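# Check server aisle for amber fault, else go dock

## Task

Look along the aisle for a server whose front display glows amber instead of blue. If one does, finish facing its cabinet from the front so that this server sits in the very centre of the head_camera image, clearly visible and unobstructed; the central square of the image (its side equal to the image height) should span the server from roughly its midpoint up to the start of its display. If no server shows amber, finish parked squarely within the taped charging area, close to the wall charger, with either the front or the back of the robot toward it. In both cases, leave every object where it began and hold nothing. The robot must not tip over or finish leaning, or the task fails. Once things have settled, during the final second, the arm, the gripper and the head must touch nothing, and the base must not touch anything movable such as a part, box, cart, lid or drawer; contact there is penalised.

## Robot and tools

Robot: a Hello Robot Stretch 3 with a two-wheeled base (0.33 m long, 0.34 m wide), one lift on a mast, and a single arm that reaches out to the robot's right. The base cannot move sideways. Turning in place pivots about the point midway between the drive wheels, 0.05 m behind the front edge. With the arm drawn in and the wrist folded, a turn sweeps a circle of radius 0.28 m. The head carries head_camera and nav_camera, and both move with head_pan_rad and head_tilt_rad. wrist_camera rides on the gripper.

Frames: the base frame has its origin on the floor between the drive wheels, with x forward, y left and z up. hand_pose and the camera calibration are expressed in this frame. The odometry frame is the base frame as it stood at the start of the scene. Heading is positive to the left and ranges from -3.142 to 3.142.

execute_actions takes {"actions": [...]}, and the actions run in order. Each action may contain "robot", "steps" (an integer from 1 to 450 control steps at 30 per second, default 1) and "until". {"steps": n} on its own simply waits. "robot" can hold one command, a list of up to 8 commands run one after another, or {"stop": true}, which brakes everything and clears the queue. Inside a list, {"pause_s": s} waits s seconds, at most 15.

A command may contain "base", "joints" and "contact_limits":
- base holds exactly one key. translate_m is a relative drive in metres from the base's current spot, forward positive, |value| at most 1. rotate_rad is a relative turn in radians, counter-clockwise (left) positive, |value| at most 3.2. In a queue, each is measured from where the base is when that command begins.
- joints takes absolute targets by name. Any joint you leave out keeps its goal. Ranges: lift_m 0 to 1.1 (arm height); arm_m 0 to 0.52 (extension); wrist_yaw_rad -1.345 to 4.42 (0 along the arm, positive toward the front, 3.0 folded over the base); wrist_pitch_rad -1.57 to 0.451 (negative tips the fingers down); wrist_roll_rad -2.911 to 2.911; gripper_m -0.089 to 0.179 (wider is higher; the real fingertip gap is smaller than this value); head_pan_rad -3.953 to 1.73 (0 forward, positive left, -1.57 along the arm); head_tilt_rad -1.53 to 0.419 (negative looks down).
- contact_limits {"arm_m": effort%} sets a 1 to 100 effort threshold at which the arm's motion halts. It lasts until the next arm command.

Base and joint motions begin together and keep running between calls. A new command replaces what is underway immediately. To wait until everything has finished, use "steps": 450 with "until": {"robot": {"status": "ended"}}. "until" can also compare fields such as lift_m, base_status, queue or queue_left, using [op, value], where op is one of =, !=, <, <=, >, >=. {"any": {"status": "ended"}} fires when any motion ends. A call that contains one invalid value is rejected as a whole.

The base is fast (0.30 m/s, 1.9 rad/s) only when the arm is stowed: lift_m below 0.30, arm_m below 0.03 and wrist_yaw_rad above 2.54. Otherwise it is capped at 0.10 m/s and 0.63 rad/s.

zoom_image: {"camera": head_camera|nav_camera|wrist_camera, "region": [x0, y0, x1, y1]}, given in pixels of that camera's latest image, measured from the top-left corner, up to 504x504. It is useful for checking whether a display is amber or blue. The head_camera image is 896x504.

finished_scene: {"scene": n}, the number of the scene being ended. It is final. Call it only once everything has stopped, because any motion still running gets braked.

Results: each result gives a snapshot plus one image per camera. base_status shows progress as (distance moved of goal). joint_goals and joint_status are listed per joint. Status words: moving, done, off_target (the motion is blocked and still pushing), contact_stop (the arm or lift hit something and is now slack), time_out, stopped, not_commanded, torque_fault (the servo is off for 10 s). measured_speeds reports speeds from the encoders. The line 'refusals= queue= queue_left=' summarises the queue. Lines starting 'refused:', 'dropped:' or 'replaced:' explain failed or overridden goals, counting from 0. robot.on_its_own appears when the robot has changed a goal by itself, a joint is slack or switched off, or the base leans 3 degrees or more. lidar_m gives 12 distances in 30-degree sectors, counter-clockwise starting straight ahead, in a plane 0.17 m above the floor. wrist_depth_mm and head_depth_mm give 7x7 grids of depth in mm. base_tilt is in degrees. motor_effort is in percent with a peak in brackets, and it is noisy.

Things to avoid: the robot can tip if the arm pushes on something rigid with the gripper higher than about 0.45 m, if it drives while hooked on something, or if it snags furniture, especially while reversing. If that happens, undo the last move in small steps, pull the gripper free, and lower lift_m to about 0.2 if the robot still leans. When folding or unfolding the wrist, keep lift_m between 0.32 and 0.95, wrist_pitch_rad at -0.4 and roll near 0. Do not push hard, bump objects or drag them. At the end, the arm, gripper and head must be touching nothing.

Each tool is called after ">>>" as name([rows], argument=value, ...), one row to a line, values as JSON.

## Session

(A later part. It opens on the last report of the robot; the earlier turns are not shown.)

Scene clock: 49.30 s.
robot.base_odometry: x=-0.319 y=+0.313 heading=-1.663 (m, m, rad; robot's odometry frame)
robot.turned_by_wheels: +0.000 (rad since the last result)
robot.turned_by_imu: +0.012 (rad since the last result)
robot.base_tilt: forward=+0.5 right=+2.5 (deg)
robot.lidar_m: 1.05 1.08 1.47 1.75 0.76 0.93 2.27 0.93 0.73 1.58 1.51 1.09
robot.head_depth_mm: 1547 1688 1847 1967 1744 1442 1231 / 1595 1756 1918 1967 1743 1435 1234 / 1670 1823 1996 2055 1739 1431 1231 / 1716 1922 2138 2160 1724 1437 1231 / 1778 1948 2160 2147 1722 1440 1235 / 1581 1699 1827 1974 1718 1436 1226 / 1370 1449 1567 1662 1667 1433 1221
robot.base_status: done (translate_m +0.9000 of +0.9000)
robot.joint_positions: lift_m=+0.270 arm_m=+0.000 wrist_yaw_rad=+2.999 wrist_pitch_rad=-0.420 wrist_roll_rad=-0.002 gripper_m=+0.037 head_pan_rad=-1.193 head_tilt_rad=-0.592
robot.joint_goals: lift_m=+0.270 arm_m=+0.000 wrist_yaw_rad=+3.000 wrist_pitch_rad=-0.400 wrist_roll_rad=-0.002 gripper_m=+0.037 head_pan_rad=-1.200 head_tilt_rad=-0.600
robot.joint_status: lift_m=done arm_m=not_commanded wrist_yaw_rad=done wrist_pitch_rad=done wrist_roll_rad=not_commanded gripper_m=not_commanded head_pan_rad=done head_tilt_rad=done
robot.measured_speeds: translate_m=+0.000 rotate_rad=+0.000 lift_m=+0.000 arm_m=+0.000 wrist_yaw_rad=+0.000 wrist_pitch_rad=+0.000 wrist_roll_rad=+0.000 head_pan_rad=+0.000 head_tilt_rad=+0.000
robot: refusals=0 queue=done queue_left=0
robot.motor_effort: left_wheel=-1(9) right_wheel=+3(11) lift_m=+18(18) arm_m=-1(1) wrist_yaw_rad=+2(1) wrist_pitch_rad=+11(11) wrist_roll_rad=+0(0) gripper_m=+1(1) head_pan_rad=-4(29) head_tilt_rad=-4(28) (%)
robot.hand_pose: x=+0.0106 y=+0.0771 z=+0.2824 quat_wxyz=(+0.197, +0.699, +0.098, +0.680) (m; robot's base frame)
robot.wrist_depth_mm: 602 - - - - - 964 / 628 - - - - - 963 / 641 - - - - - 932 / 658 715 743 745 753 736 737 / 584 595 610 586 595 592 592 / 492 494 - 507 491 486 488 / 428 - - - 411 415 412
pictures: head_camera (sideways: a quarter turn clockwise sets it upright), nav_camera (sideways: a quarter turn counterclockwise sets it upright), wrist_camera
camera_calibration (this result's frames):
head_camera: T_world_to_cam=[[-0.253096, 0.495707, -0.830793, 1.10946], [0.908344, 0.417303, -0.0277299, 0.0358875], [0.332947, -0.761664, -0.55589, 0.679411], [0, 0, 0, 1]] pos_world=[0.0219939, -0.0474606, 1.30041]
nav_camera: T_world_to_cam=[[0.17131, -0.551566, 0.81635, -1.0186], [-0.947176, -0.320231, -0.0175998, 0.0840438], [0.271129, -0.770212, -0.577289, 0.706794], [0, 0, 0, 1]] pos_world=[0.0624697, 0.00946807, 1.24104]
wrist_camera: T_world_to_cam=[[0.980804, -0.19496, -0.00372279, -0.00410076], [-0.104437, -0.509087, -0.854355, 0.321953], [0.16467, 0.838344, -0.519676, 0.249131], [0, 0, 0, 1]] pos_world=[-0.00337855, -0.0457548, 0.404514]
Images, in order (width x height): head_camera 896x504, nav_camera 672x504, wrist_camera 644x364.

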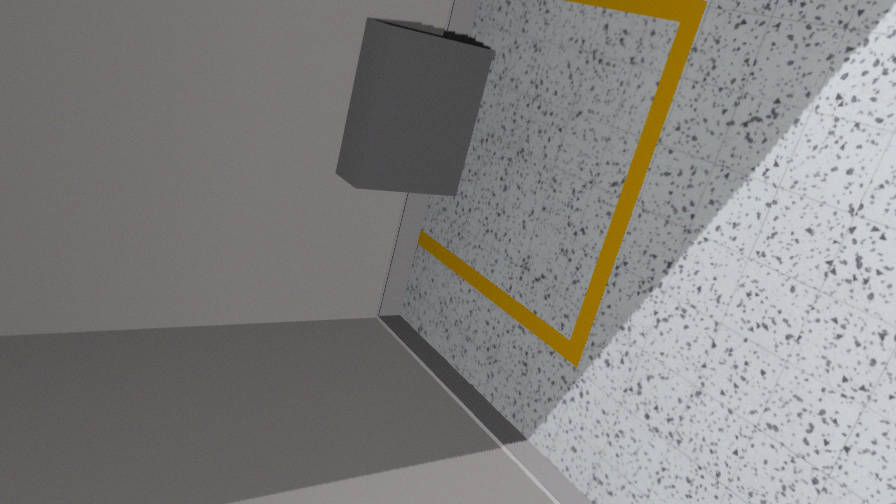

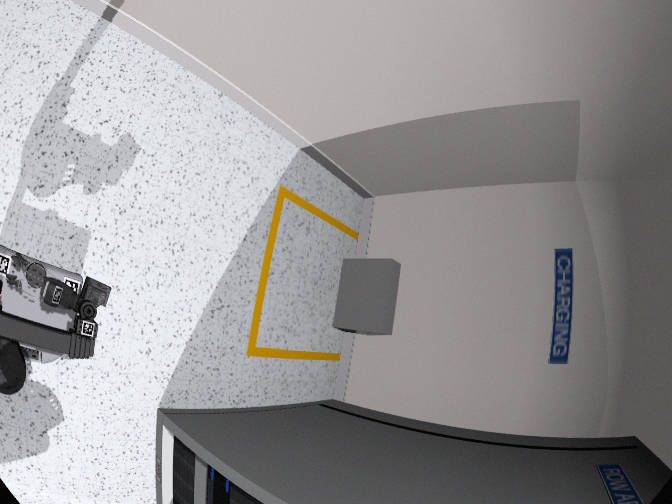

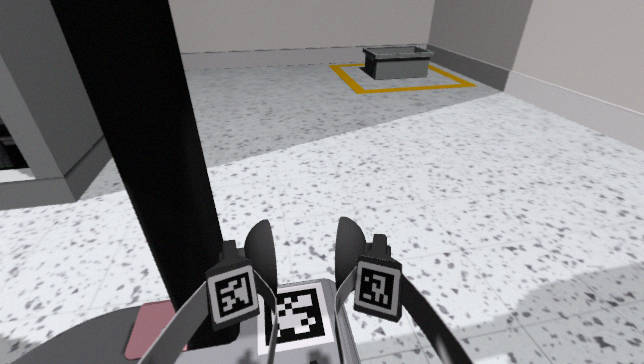

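>>> execute_actions([
  {"robot":[{"base":{"translate_m":0.30},"joints":{"head_pan_rad":0,"head_tilt_rad":-0.9}},{"base":{"rotate_rad":-1.555}},{"base":{"translate_m":0.5}}],"steps":450,"until":{"robot":{"status":"ended"}}},
])

Scene clock: 61.37 s.
robot.base_odometry: x=-0.845 y=+0.052 heading=+3.065 (m, m, rad; robot's odometry frame)
robot.turned_by_wheels: -1.555 (rad since the last result)
robot.turned_by_imu: -1.528 (rad since the last result)
robot.base_tilt: forward=+0.5 right=+2.6 (deg)
robot.lidar_m: 1.21 1.03 0.76 0.74 0.77 1.07 2.40 1.33 1.70 0.74 0.76 1.06
robot.head_depth_mm: 1233 1416 1715 1575 1389 1232 1115 / 1231 1437 1647 1587 1383 1237 1116 / 1241 1441 1530 1599 1385 1242 1118 / 1256 1457 1539 1582 1389 1235 1119 / 1246 1464 1673 1598 1389 1241 1114 / 1263 1476 1728 1588 1392 1245 1117 / 1266 1482 1736 1576 1394 1244 1119
robot.base_status: done (translate_m +0.5000 of +0.5000)
robot.joint_positions: lift_m=+0.270 arm_m=+0.000 wrist_yaw_rad=+2.999 wrist_pitch_rad=-0.420 wrist_roll_rad=-0.002 gripper_m=+0.037 head_pan_rad=-0.007 head_tilt_rad=-0.890
robot.joint_goals: lift_m=+0.270 arm_m=+0.000 wrist_yaw_rad=+3.000 wrist_pitch_rad=-0.400 wrist_roll_rad=-0.002 gripper_m=+0.037 head_pan_rad=+0.000 head_tilt_rad=-0.900
robot.joint_status: lift_m=done arm_m=not_commanded wrist_yaw_rad=done wrist_pitch_rad=done wrist_roll_rad=not_commanded gripper_m=not_commanded head_pan_rad=done head_tilt_rad=done
robot.measured_speeds: translate_m=+0.000 rotate_rad=+0.000 lift_m=+0.000 arm_m=+0.000 wrist_yaw_rad=+0.000 wrist_pitch_rad=+0.000 wrist_roll_rad=+0.000 head_pan_rad=+0.000 head_tilt_rad=+0.000
robot: refusals=0 queue=done queue_left=0
robot.motor_effort: left_wheel=+2(13) right_wheel=-1(12) lift_m=+18(18) arm_m=-1(1) wrist_yaw_rad=+1(1) wrist_pitch_rad=+11(11) wrist_roll_rad=+0(0) gripper_m=+0(1) head_pan_rad=+4(45) head_tilt_rad=-5(27) (%)
robot.hand_pose: x=+0.0106 y=+0.0771 z=+0.2824 quat_wxyz=(+0.197, +0.699, +0.098, +0.680) (m; robot's base frame)
robot.wrist_depth_mm: 619 - 669 708 743 770 792 / 682 - 725 767 798 841 876 / 724 - 788 801 867 891 923 / 747 735 758 744 744 745 723 / 591 601 616 605 582 580 582 / 492 491 - 508 494 481 478 / 433 - - - 420 417 414
pictures: head_camera (sideways: a quarter turn clockwise sets it upright), nav_camera (sideways: a quarter turn counterclockwise sets it upright), wrist_camera
camera_calibration (this result's frames):
head_camera: T_world_to_cam=[[-0.773485, -0.0471428, -0.632059, 0.853621], [-0.0518409, 0.998594, -0.0110407, 0.0200096], [0.631691, 0.0242267, -0.774841, 0.962379], [0, 0, 0, 1]] pos_world=[0.0533734, -0.00305474, 1.28545]
nav_camera: T_world_to_cam=[[0.789395, -0.0495898, 0.611879, -0.755897], [-0.0614004, -0.998112, -0.00167837, 0.0579089], [0.610807, -0.0362447, -0.79095, 0.982618], [0, 0, 0, 1]] pos_world=[0.0000668598, 0.0559295, 1.23982]
wrist_camera: T_world_to_cam=[[0.980808, -0.194941, -0.00372303, -0.00410104], [-0.104426, -0.509083, -0.854359, 0.321947], [0.164654, 0.838351, -0.519669, 0.249143], [0, 0, 0, 1]] pos_world=[-0.00338052, -0.0457713, 0.404515]
Images, in order (width x height): head_camera 896x504, nav_camera 672x504, wrist_camera 644x364.

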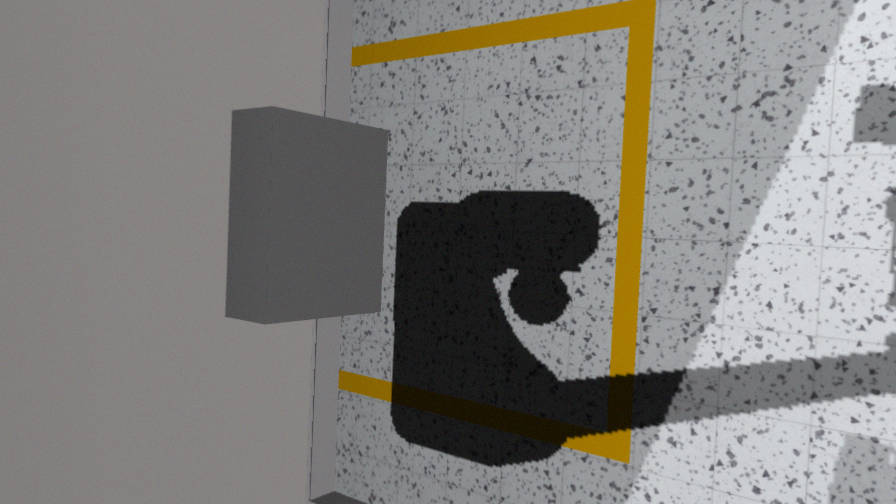

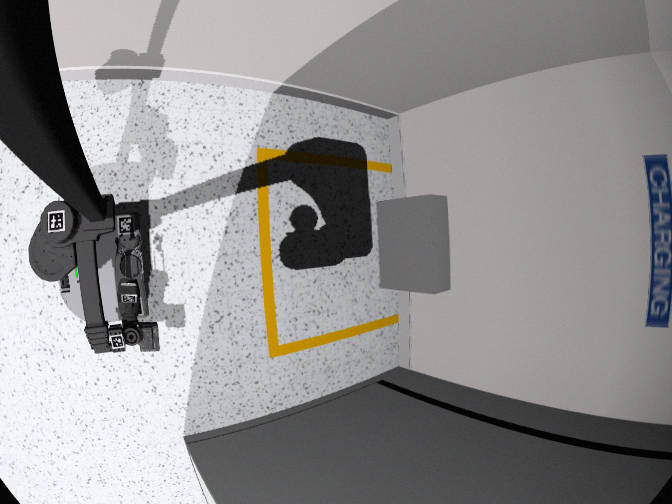

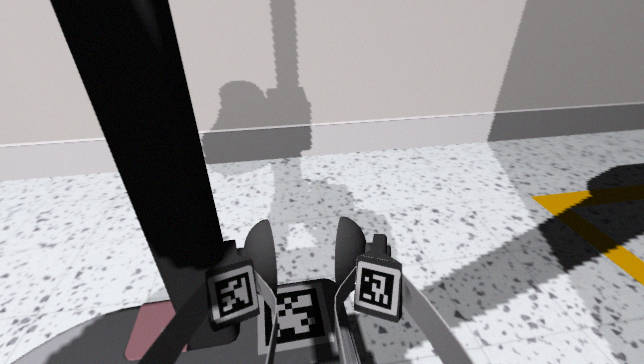

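>>> execute_actions([
  {"robot":[{"base":{"rotate_rad":-0.022},"joints":{"head_tilt_rad":-1.3}},{"base":{"translate_m":1.0}}],"steps":450,"until":{"robot":{"status":"ended"}}},
])

Scene clock: 69.00 s.
robot.base_odometry: x=-1.841 y=+0.151 heading=+3.043 (m, m, rad; robot's odometry frame)
robot.turned_by_wheels: -0.022 (rad since the last result)
robot.turned_by_imu: -0.015 (rad since the last result)
robot.base_tilt: forward=+0.5 right=+2.6 (deg)
robot.lidar_m: 0.22 0.22 0.31 0.74 0.77 1.05 2.86 1.04 0.76 0.73 0.31 0.22
robot.head_depth_mm: 413 532 750 1163 1223 1169 1122 / 415 535 756 936 1222 - 1125 / 416 538 762 933 1230 - 1117 / 418 543 769 935 1232 - - / 420 546 776 934 1248 - - / 423 551 784 1136 1252 1208 1129 / 425 553 790 1287 1243 1201 1128
robot.base_status: done (translate_m +1.0000 of +1.0000)
robot.joint_positions: lift_m=+0.270 arm_m=+0.000 wrist_yaw_rad=+2.999 wrist_pitch_rad=-0.420 wrist_roll_rad=-0.002 gripper_m=+0.037 head_pan_rad=-0.007 head_tilt_rad=-1.285
robot.joint_goals: lift_m=+0.270 arm_m=+0.000 wrist_yaw_rad=+3.000 wrist_pitch_rad=-0.400 wrist_roll_rad=-0.002 gripper_m=+0.037 head_pan_rad=+0.000 head_tilt_rad=-1.300
robot.joint_status: lift_m=done arm_m=not_commanded wrist_yaw_rad=done wrist_pitch_rad=done wrist_roll_rad=not_commanded gripper_m=not_commanded head_pan_rad=done head_tilt_rad=done
robot.measured_speeds: translate_m=+0.000 rotate_rad=+0.000 lift_m=+0.000 arm_m=+0.000 wrist_yaw_rad=+0.000 wrist_pitch_rad=+0.000 wrist_roll_rad=+0.000 head_pan_rad=+0.000 head_tilt_rad=+0.000
robot: refusals=0 queue=done queue_left=0
robot.motor_effort: left_wheel=+1(11) right_wheel=-1(8) lift_m=+18(18) arm_m=-1(1) wrist_yaw_rad=+1(1) wrist_pitch_rad=+11(11) wrist_roll_rad=+0(0) gripper_m=+1(1) head_pan_rad=+4(4) head_tilt_rad=-7(32) (%)
robot.hand_pose: x=+0.0106 y=+0.0771 z=+0.2824 quat_wxyz=(+0.197, +0.699, +0.098, +0.680) (m; robot's base frame)
robot.wrist_depth_mm: 618 - 667 697 719 478 320 / 656 - 736 765 782 295 209 / 726 - 794 825 811 299 214 / 740 730 754 732 705 302 218 / 590 592 620 589 598 313 220 / 494 491 - 507 487 319 225 / 430 - - - 416 326 229
pictures: head_camera (sideways: a quarter turn clockwise sets it upright), nav_camera (sideways: a quarter turn counterclockwise sets it upright), wrist_camera
camera_calibration (this result's frames):
head_camera: T_world_to_cam=[[-0.957257, -0.0459848, -0.285559, 0.403398], [-0.0516666, 0.998588, 0.0123911, -0.0104967], [0.284586, 0.0266153, -0.958281, 1.20286], [0, 0, 0, 1]] pos_world=[0.0432954, -0.0029826, 1.26801]
nav_camera: T_world_to_cam=[[0.964128, -0.0506856, 0.260554, -0.299349], [-0.0577387, -0.998142, 0.0194819, 0.0303428], [0.259083, -0.0338272, -0.965263, 1.21124], [0, 0, 0, 1]] pos_world=[-0.0234489, 0.0560866, 1.24657]
wrist_camera: T_world_to_cam=[[0.980809, -0.194936, -0.00372321, -0.00410027], [-0.104423, -0.50908, -0.854361, 0.321948], [0.164651, 0.838354, -0.519666, 0.249142], [0, 0, 0, 1]] pos_world=[-0.00338099, -0.0457712, 0.404515]
Images, in order (width x height): head_camera 896x504, nav_camera 672x504, wrist_camera 644x364.

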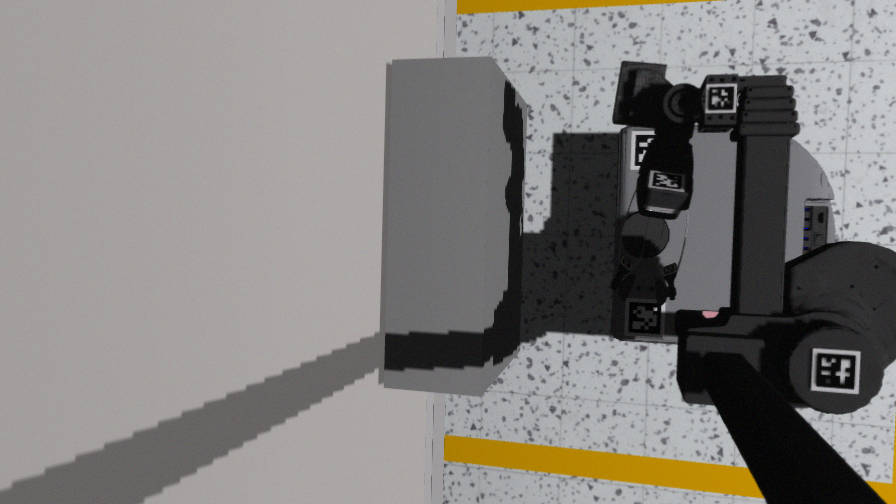

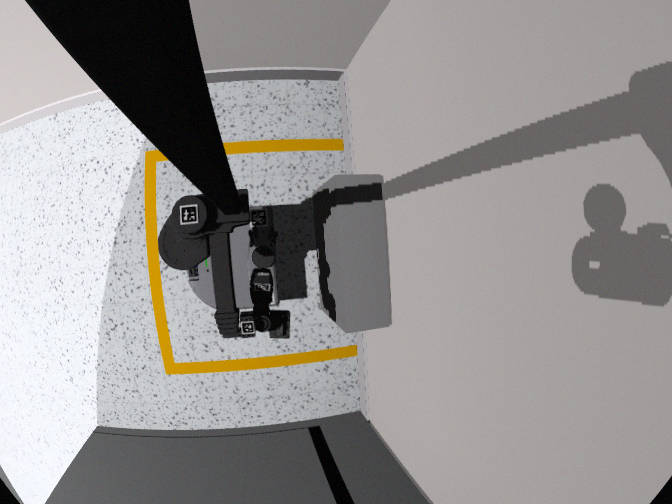

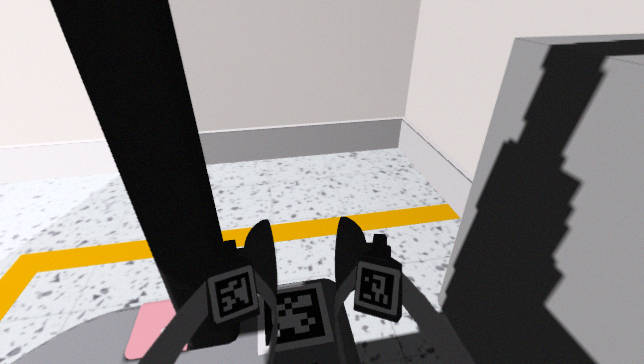

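>>> execute_actions([
  {"robot":{"base":{"translate_m":0.09}},"steps":450,"until":{"robot":{"status":"ended"}}},
])

Scene clock: 71.57 s.
robot.base_odometry: x=-1.930 y=+0.160 heading=+3.043 (m, m, rad; robot's odometry frame)
robot.turned_by_wheels: +0.000 (rad since the last result)
robot.turned_by_imu: +0.001 (rad since the last result)
robot.base_tilt: forward=+0.4 right=+2.4 (deg)
robot.lidar_m: - 0.15 0.18 0.74 0.77 1.05 2.86 1.04 0.76 0.73 0.18 0.15
robot.head_depth_mm: 306 387 547 914 1222 1168 1124 / 307 390 552 904 909 - 1119 / 309 393 556 903 1081 - 1123 / 310 395 563 908 993 - - / 307 398 569 913 1033 - - / 309 401 572 915 1236 1203 1125 / 310 403 579 1022 1244 1193 1126
robot.base_status: done (translate_m +0.0900 of +0.0900)
robot.joint_positions: lift_m=+0.270 arm_m=+0.000 wrist_yaw_rad=+2.999 wrist_pitch_rad=-0.420 wrist_roll_rad=-0.002 gripper_m=+0.037 head_pan_rad=-0.007 head_tilt_rad=-1.285
robot.joint_goals: lift_m=+0.270 arm_m=+0.000 wrist_yaw_rad=+3.000 wrist_pitch_rad=-0.400 wrist_roll_rad=-0.002 gripper_m=+0.037 head_pan_rad=+0.000 head_tilt_rad=-1.300
robot.joint_status: lift_m=done arm_m=not_commanded wrist_yaw_rad=done wrist_pitch_rad=done wrist_roll_rad=not_commanded gripper_m=not_commanded head_pan_rad=done head_tilt_rad=done
robot.measured_speeds: translate_m=+0.000 rotate_rad=+0.000 lift_m=+0.000 arm_m=+0.000 wrist_yaw_rad=+0.000 wrist_pitch_rad=+0.000 wrist_roll_rad=+0.000 head_pan_rad=+0.000 head_tilt_rad=+0.000
robot: refusals=0 queue=done queue_left=0
robot.motor_effort: left_wheel=+2(11) right_wheel=-1(10) lift_m=+18(18) arm_m=-1(1) wrist_yaw_rad=+1(2) wrist_pitch_rad=+11(11) wrist_roll_rad=+0(0) gripper_m=+0(1) head_pan_rad=+2(4) head_tilt_rad=-8(7) (%)
robot.hand_pose: x=+0.0106 y=+0.0771 z=+0.2825 quat_wxyz=(+0.197, +0.699, +0.098, +0.680) (m; robot's base frame)
robot.wrist_depth_mm: 611 - 673 711 580 350 254 / 661 - 731 769 588 183 156 / 723 - 770 809 289 177 127 / 742 721 745 757 300 182 130 / 589 593 612 590 307 185 132 / 489 486 - 507 270 190 134 / 434 - - - 375 194 136
pictures: head_camera (sideways: a quarter turn clockwise sets it upright), nav_camera (sideways: a quarter turn counterclockwise sets it upright), wrist_camera
camera_calibration (this result's frames):
head_camera: T_world_to_cam=[[-0.957298, -0.0459846, -0.285422, 0.40322], [-0.0516649, 0.998587, 0.0123994, -0.0105075], [0.284449, 0.0266163, -0.958322, 1.20292], [0, 0, 0, 1]] pos_world=[0.0432906, -0.00298257, 1.268]
nav_camera: T_world_to_cam=[[0.964165, -0.0506857, 0.260417, -0.29917], [-0.0577358, -0.998142, 0.0194892, 0.0303333], [0.258945, -0.0338262, -0.9653, 1.21129], [0, 0, 0, 1]] pos_world=[-0.0234568, 0.0560866, 1.24658]
wrist_camera: T_world_to_cam=[[0.980811, -0.194927, -0.00372345, -0.00409879], [-0.104418, -0.509079, -0.854363, 0.321949], [0.164643, 0.838357, -0.519664, 0.249141], [0, 0, 0, 1]] pos_world=[-0.00338193, -0.0457711, 0.404515]
Images, in order (width x height): head_camera 896x504, nav_camera 672x504, wrist_camera 644x364.

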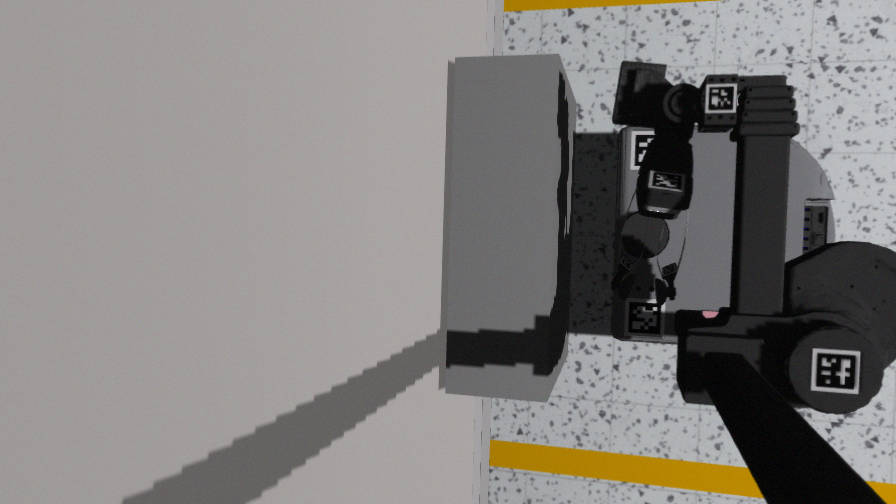

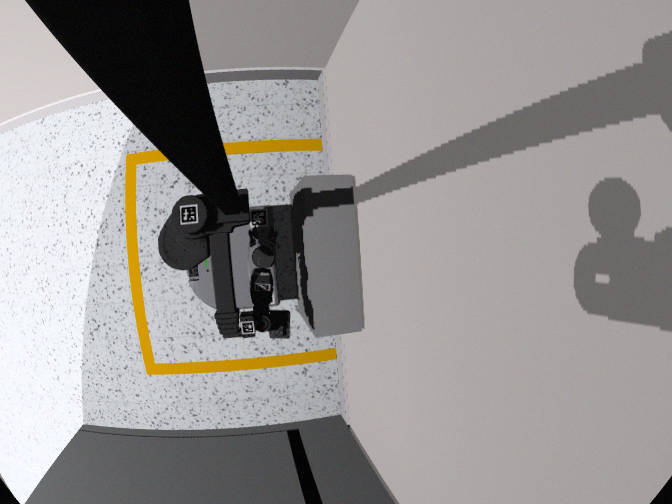

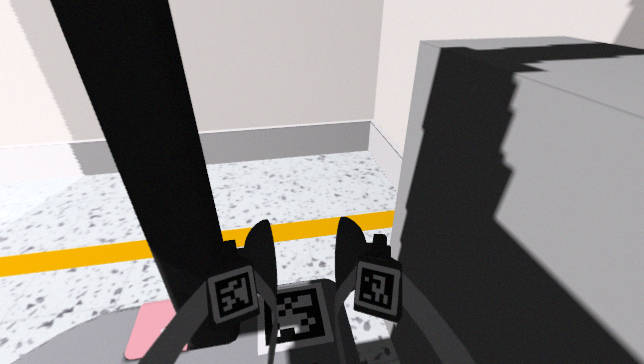

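>>> finished_scene(scene=1)

The scene is finished: the task was done.


## Next scene

The same job, from a new start.

>>> execute_actions(actions=[])

Scene clock: 0.00 s.
robot.base_odometry: x=+0.000 y=+0.000 heading=+0.000 (m, m, rad; robot's odometry frame)
robot.turned_by_wheels: +0.000 (rad since the last result)
robot.turned_by_imu: +0.000 (rad since the last result)
robot.base_tilt: forward=+0.5 right=+2.6 (deg)
robot.lidar_m: 0.81 0.99 1.44 1.11 0.83 0.81 0.85 1.20 2.19 1.25 1.61 1.72
robot.head_depth_mm: 1769 1326 1477 1517 1561 1604 1628 / 1073 1147 1170 1193 1201 1202 1218 / 936 955 967 983 1001 1015 1036 / 767 764 769 768 770 773 771 / 828 824 819 816 812 812 806 / 903 898 892 892 882 878 877 / 985 978 975 971 965 963 952
robot.base_status: not_commanded
robot.joint_positions: lift_m=+0.426 arm_m=+0.000 wrist_yaw_rad=+2.950 wrist_pitch_rad=-0.528 wrist_roll_rad=-0.002 gripper_m=+0.037 head_pan_rad=+0.016 head_tilt_rad=+0.015
robot.joint_goals: lift_m=+0.426 arm_m=+0.000 wrist_yaw_rad=+2.950 wrist_pitch_rad=-0.528 wrist_roll_rad=-0.002 gripper_m=+0.037 head_pan_rad=+0.016 head_tilt_rad=+0.015
robot.joint_status: lift_m=not_commanded arm_m=not_commanded wrist_yaw_rad=not_commanded wrist_pitch_rad=not_commanded wrist_roll_rad=not_commanded gripper_m=not_commanded head_pan_rad=not_commanded head_tilt_rad=not_commanded
robot.measured_speeds: translate_m=+0.000 rotate_rad=+0.000 lift_m=+0.000 arm_m=+0.000 wrist_yaw_rad=+0.000 wrist_pitch_rad=+0.000 wrist_roll_rad=+0.000 head_pan_rad=+0.000 head_tilt_rad=+0.000
robot: refusals=0 queue=idle queue_left=0
robot.motor_effort: left_wheel=+0 right_wheel=+1 lift_m=+21 arm_m=+0 wrist_yaw_rad=+0 wrist_pitch_rad=+6 wrist_roll_rad=+0 gripper_m=+0 head_pan_rad=+0 head_tilt_rad=+2 (%)
robot.hand_pose: x=+0.0187 y=+0.0606 z=+0.4143 quat_wxyz=(+0.249, +0.696, +0.119, +0.663) (m; robot's base frame)
robot.wrist_depth_mm: - - - - - - - / 705 - - - - - - / 753 - - - - - - / 777 - 894 890 901 895 905 / 733 720 764 739 733 739 740 / 627 615 - 633 640 631 629 / 542 554 - 541 536 542 548
pictures: head_camera (sideways: a quarter turn clockwise sets it upright), nav_camera (sideways: a quarter turn counterclockwise sets it upright), wrist_camera
camera_calibration (this result's frames):
head_camera: T_world_to_cam=[[0.019759, -0.0520972, -0.998447, 1.32681], [-0.0433533, 0.997658, -0.052914, 0.0745126], [0.998864, 0.0443314, 0.0174541, -0.0708629], [0, 0, 0, 1]] pos_world=[0.0477965, -0.00207369, 1.32993]
nav_camera: T_world_to_cam=[[0.00787097, -0.0440999, 0.998996, -1.25613], [-0.0166357, -0.998895, -0.0439643, 0.112716], [0.999831, -0.016273, -0.00859591, -0.0377877], [0, 0, 0, 1]] pos_world=[0.0495434, 0.0565816, 1.2595]
wrist_camera: T_world_to_cam=[[0.970008, -0.243062, 0.00212969, -0.0140016], [-0.146368, -0.591071, -0.793228, 0.4075], [0.194063, 0.769126, -0.60892, 0.370809], [0, 0, 0, 1]] pos_world=[0.00126623, -0.0477409, 0.549064]
Images, in order (width x height): head_camera 896x504, nav_camera 672x504, wrist_camera 644x364.

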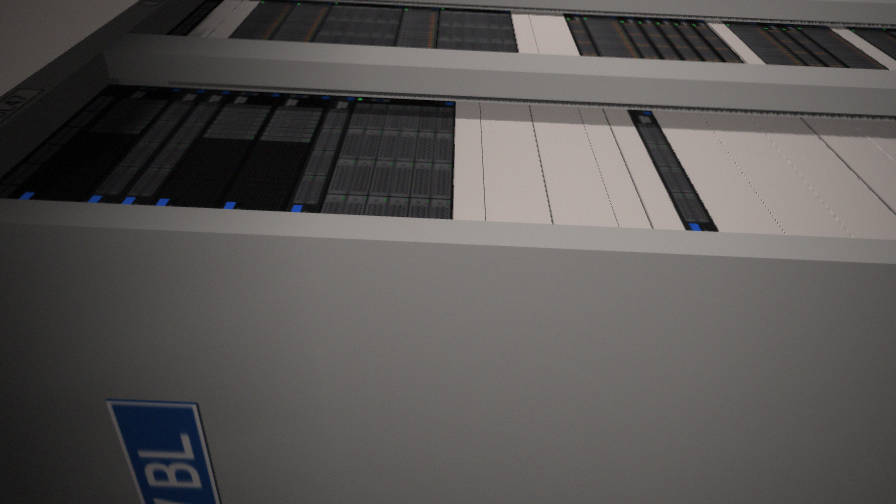

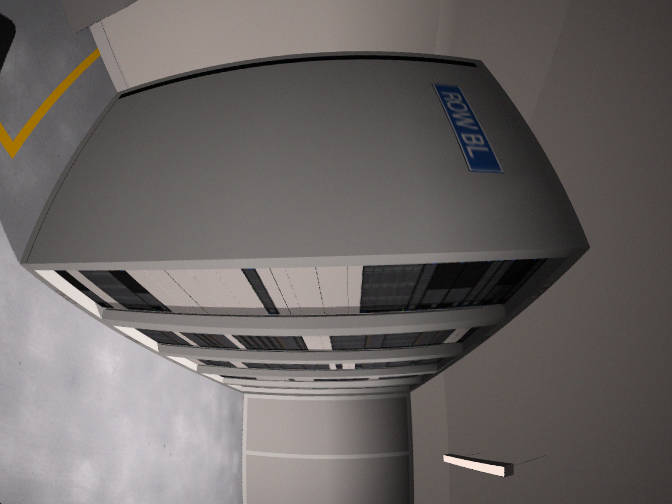

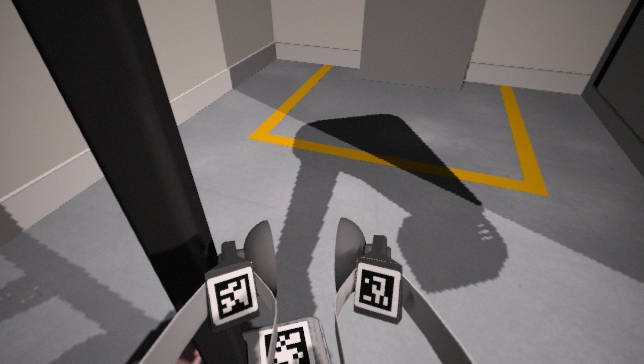

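>>> execute_actions([
  {"robot":[{"base":{"rotate_rad":-0.85},"joints":{"head_pan_rad":-0.4,"head_tilt_rad":-0.2,"lift_m":0.27,"wrist_yaw_rad":3.0,"wrist_pitch_rad":-0.4}},{"base":{"translate_m":0.8}}],"steps":450,"until":{"robot":{"status":"ended"}}},
])

Scene clock: 8.07 s.
robot.base_odometry: x=+0.528 y=-0.601 heading=-0.850 (m, m, rad; robot's odometry frame)
robot.turned_by_wheels: -0.850 (rad since the last result)
robot.turned_by_imu: -0.837 (rad since the last result)
robot.base_tilt: forward=+0.5 right=+2.6 (deg)
robot.lidar_m: 1.73 1.51 0.81 0.73 0.73 1.84 1.58 1.58 1.81 0.83 0.89 0.96
robot.head_depth_mm: 951 969 988 1012 1040 1058 1016 / 1046 1072 1095 1124 1155 1187 1223 / 1158 1196 1232 1269 1310 1355 1385 / 1327 1275 1311 1355 1405 1474 1516 / 1521 1568 1631 1706 1760 1834 1689 / 1770 1868 1966 2015 2151 2002 1678 / 2326 2146 2421 2556 2615 2162 1662
robot.base_status: done (translate_m +0.8000 of +0.8000)
robot.joint_positions: lift_m=+0.270 arm_m=+0.000 wrist_yaw_rad=+2.999 wrist_pitch_rad=-0.419 wrist_roll_rad=-0.002 gripper_m=+0.037 head_pan_rad=-0.393 head_tilt_rad=-0.198
robot.joint_goals: lift_m=+0.270 arm_m=+0.000 wrist_yaw_rad=+3.000 wrist_pitch_rad=-0.400 wrist_roll_rad=-0.002 gripper_m=+0.037 head_pan_rad=-0.400 head_tilt_rad=-0.200
robot.joint_status: lift_m=done arm_m=not_commanded wrist_yaw_rad=done wrist_pitch_rad=done wrist_roll_rad=not_commanded gripper_m=not_commanded head_pan_rad=done head_tilt_rad=done
robot.measured_speeds: translate_m=+0.000 rotate_rad=+0.000 lift_m=+0.000 arm_m=+0.000 wrist_yaw_rad=+0.000 wrist_pitch_rad=+0.000 wrist_roll_rad=+0.000 head_pan_rad=+0.000 head_tilt_rad=+0.000
robot: refusals=0 queue=done queue_left=0
robot.motor_effort: left_wheel=+3(13) right_wheel=-2(11) lift_m=+18(22) arm_m=+0(0) wrist_yaw_rad=+1(3) wrist_pitch_rad=+11(13) wrist_roll_rad=+0(0) gripper_m=+1(0) head_pan_rad=-3(31) head_tilt_rad=-2(19) (%)
robot.hand_pose: x=+0.0107 y=+0.0773 z=+0.2826 quat_wxyz=(+0.196, +0.699, +0.098, +0.680) (m; robot's base frame)
robot.wrist_depth_mm: - - 687 780 910 - - / - - 741 820 983 - - / - - 798 876 973 - - / 767 748 785 773 770 769 758 / 606 601 624 607 608 601 603 / 501 496 - 519 507 497 498 / 436 - - - 419 425 423
pictures: head_camera (sideways: a quarter turn clockwise sets it upright), nav_camera (sideways: a quarter turn counterclockwise sets it upright), wrist_camera
camera_calibration (this result's frames):
head_camera: T_world_to_cam=[[-0.197811, 0.0253343, -0.979913, 1.30373], [0.347318, 0.936623, -0.0458968, 0.0629802], [0.916646, -0.349421, -0.194074, 0.205], [0, 0, 0, 1]] pos_world=[0.0481061, -0.0203866, 1.32022]
nav_camera: T_world_to_cam=[[0.18446, -0.124403, 0.974935, -1.22561], [-0.420502, -0.906572, -0.0361198, 0.104956], [0.888343, -0.4033, -0.219538, 0.237483], [0, 0, 0, 1]] pos_world=[0.0592429, 0.0384581, 1.25082]
wrist_camera: T_world_to_cam=[[0.980761, -0.195177, -0.00372537, -0.00411861], [-0.104414, -0.508361, -0.85479, 0.322233], [0.164942, 0.838734, -0.51896, 0.248825], [0, 0, 0, 1]] pos_world=[-0.00335673, -0.0456912, 0.404557]
Images, in order (width x height): head_camera 896x504, nav_camera 672x504, wrist_camera 644x364.

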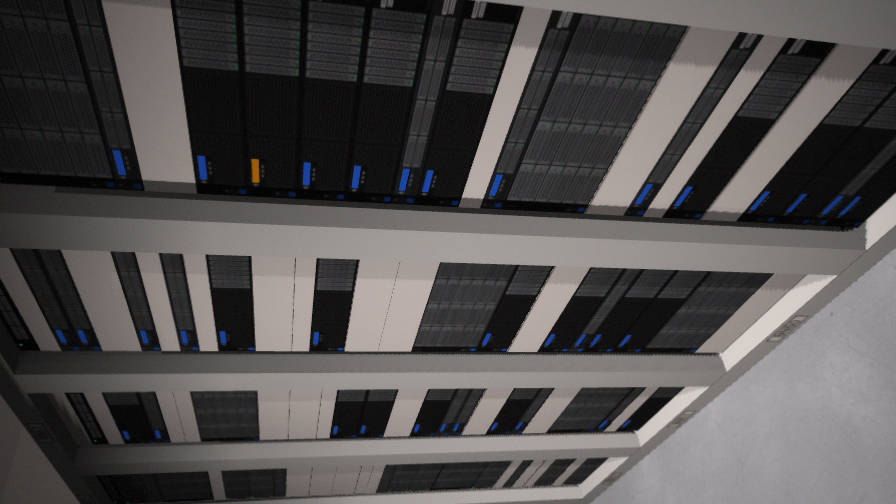

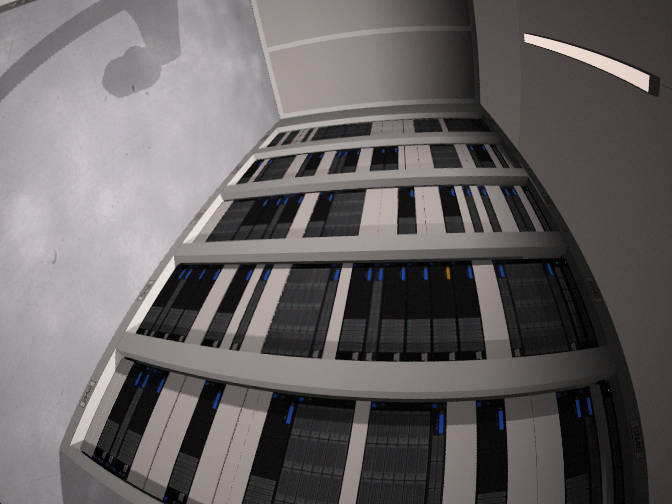

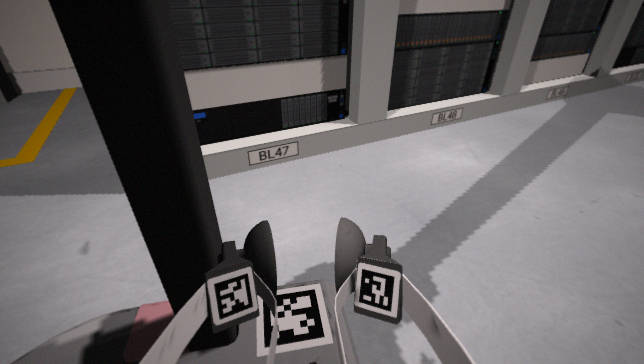

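>>> execute_actions([
  {"robot":{"base":{"translate_m":0.88},"joints":{"head_pan_rad":-1.33,"head_tilt_rad":0.1}},"steps":450,"until":{"robot":{"status":"ended"}}},
])

Scene clock: 14.03 s.
robot.base_odometry: x=+1.109 y=-1.262 heading=-0.850 (m, m, rad; robot's odometry frame)
robot.turned_by_wheels: +0.000 (rad since the last result)
robot.turned_by_imu: +0.006 (rad since the last result)
robot.base_tilt: forward=+0.5 right=+2.6 (deg)
robot.lidar_m: 1.28 1.98 1.13 0.94 0.97 1.11 2.42 2.43 0.69 0.65 0.63 0.75
robot.head_depth_mm: 627 619 612 606 599 593 585 / 627 620 614 603 598 593 588 / 626 619 612 606 598 592 586 / 627 619 612 607 600 592 584 / 626 620 614 606 598 592 586 / 626 620 612 606 598 592 585 / 572 583 598 603 597 592 586
robot.base_status: done (translate_m +0.8800 of +0.8800)
robot.joint_positions: lift_m=+0.270 arm_m=+0.000 wrist_yaw_rad=+2.999 wrist_pitch_rad=-0.419 wrist_roll_rad=-0.002 gripper_m=+0.037 head_pan_rad=-1.323 head_tilt_rad=+0.086
robot.joint_goals: lift_m=+0.270 arm_m=+0.000 wrist_yaw_rad=+3.000 wrist_pitch_rad=-0.400 wrist_roll_rad=-0.002 gripper_m=+0.037 head_pan_rad=-1.330 head_tilt_rad=+0.100
robot.joint_status: lift_m=done arm_m=not_commanded wrist_yaw_rad=done wrist_pitch_rad=done wrist_roll_rad=not_commanded gripper_m=not_commanded head_pan_rad=done head_tilt_rad=done
robot.measured_speeds: translate_m=+0.000 rotate_rad=+0.000 lift_m=+0.000 arm_m=+0.000 wrist_yaw_rad=+0.000 wrist_pitch_rad=+0.000 wrist_roll_rad=+0.000 head_pan_rad=+0.000 head_tilt_rad=+0.000
robot: refusals=0 queue=done queue_left=0
robot.motor_effort: left_wheel=+2(13) right_wheel=-2(6) lift_m=+18(18) arm_m=+0(0) wrist_yaw_rad=+1(1) wrist_pitch_rad=+10(11) wrist_roll_rad=+0(0) gripper_m=+0(1) head_pan_rad=-3(44) head_tilt_rad=+6(28) (%)
robot.hand_pose: x=+0.0107 y=+0.0773 z=+0.2826 quat_wxyz=(+0.196, +0.699, +0.098, +0.680) (m; robot's base frame)
robot.wrist_depth_mm: 719 - 885 - - - - / 770 - 958 - - - - / 808 - 979 - - - - / 758 748 762 763 757 764 766 / 607 607 628 609 602 606 599 / 498 500 - 515 509 494 494 / 438 - - - 415 421 421
pictures: head_camera (sideways: a quarter turn clockwise sets it upright), nav_camera (sideways: a quarter turn counterclockwise sets it upright), wrist_camera
camera_calibration (this result's frames):
head_camera: T_world_to_cam=[[-0.0288821, -0.0995954, -0.994609, 1.3222], [0.961975, 0.267599, -0.0547305, 0.07075], [0.271608, -0.958369, 0.0880794, -0.158378], [0, 0, 0, 1]] pos_world=[0.0131447, -0.0390321, 1.33289]
nav_camera: T_world_to_cam=[[-0.0584249, 0.0507145, 0.997003, -1.25322], [-0.975239, -0.216284, -0.0461478, 0.121411], [0.213296, -0.975012, 0.0620951, -0.125024], [0, 0, 0, 1]] pos_world=[0.0718521, -0.0320844, 1.26283]
wrist_camera: T_world_to_cam=[[0.980772, -0.195123, -0.00373015, -0.00410854], [-0.104374, -0.508289, -0.854838, 0.322263], [0.164903, 0.83879, -0.518881, 0.2488], [0, 0, 0, 1]] pos_world=[-0.00336215, -0.0456898, 0.404565]
Images, in order (width x height): head_camera 896x504, nav_camera 672x504, wrist_camera 644x364.

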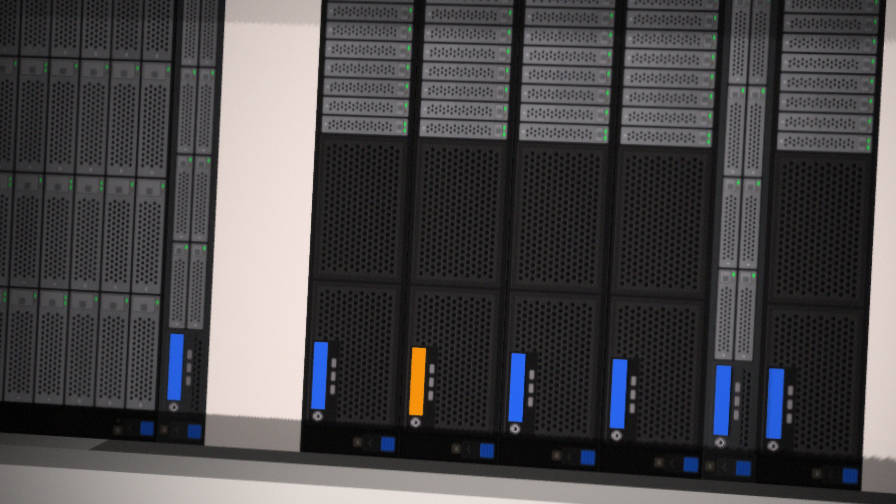

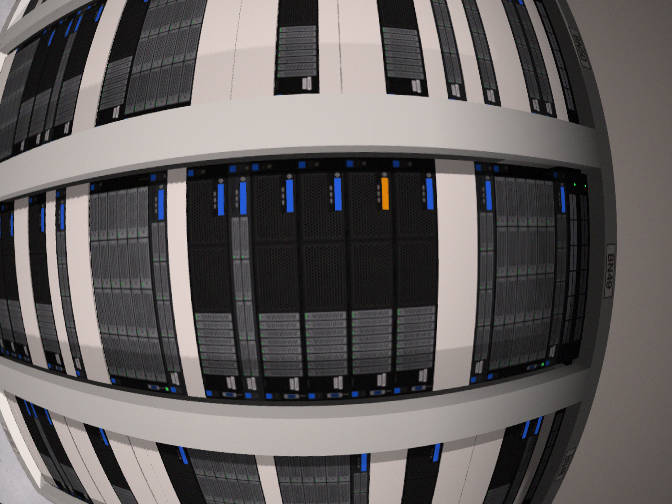

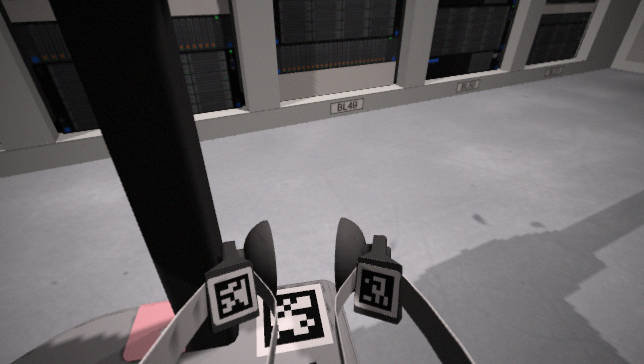

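>>> finished_scene(scene=2)

The scene is finished: the task was done.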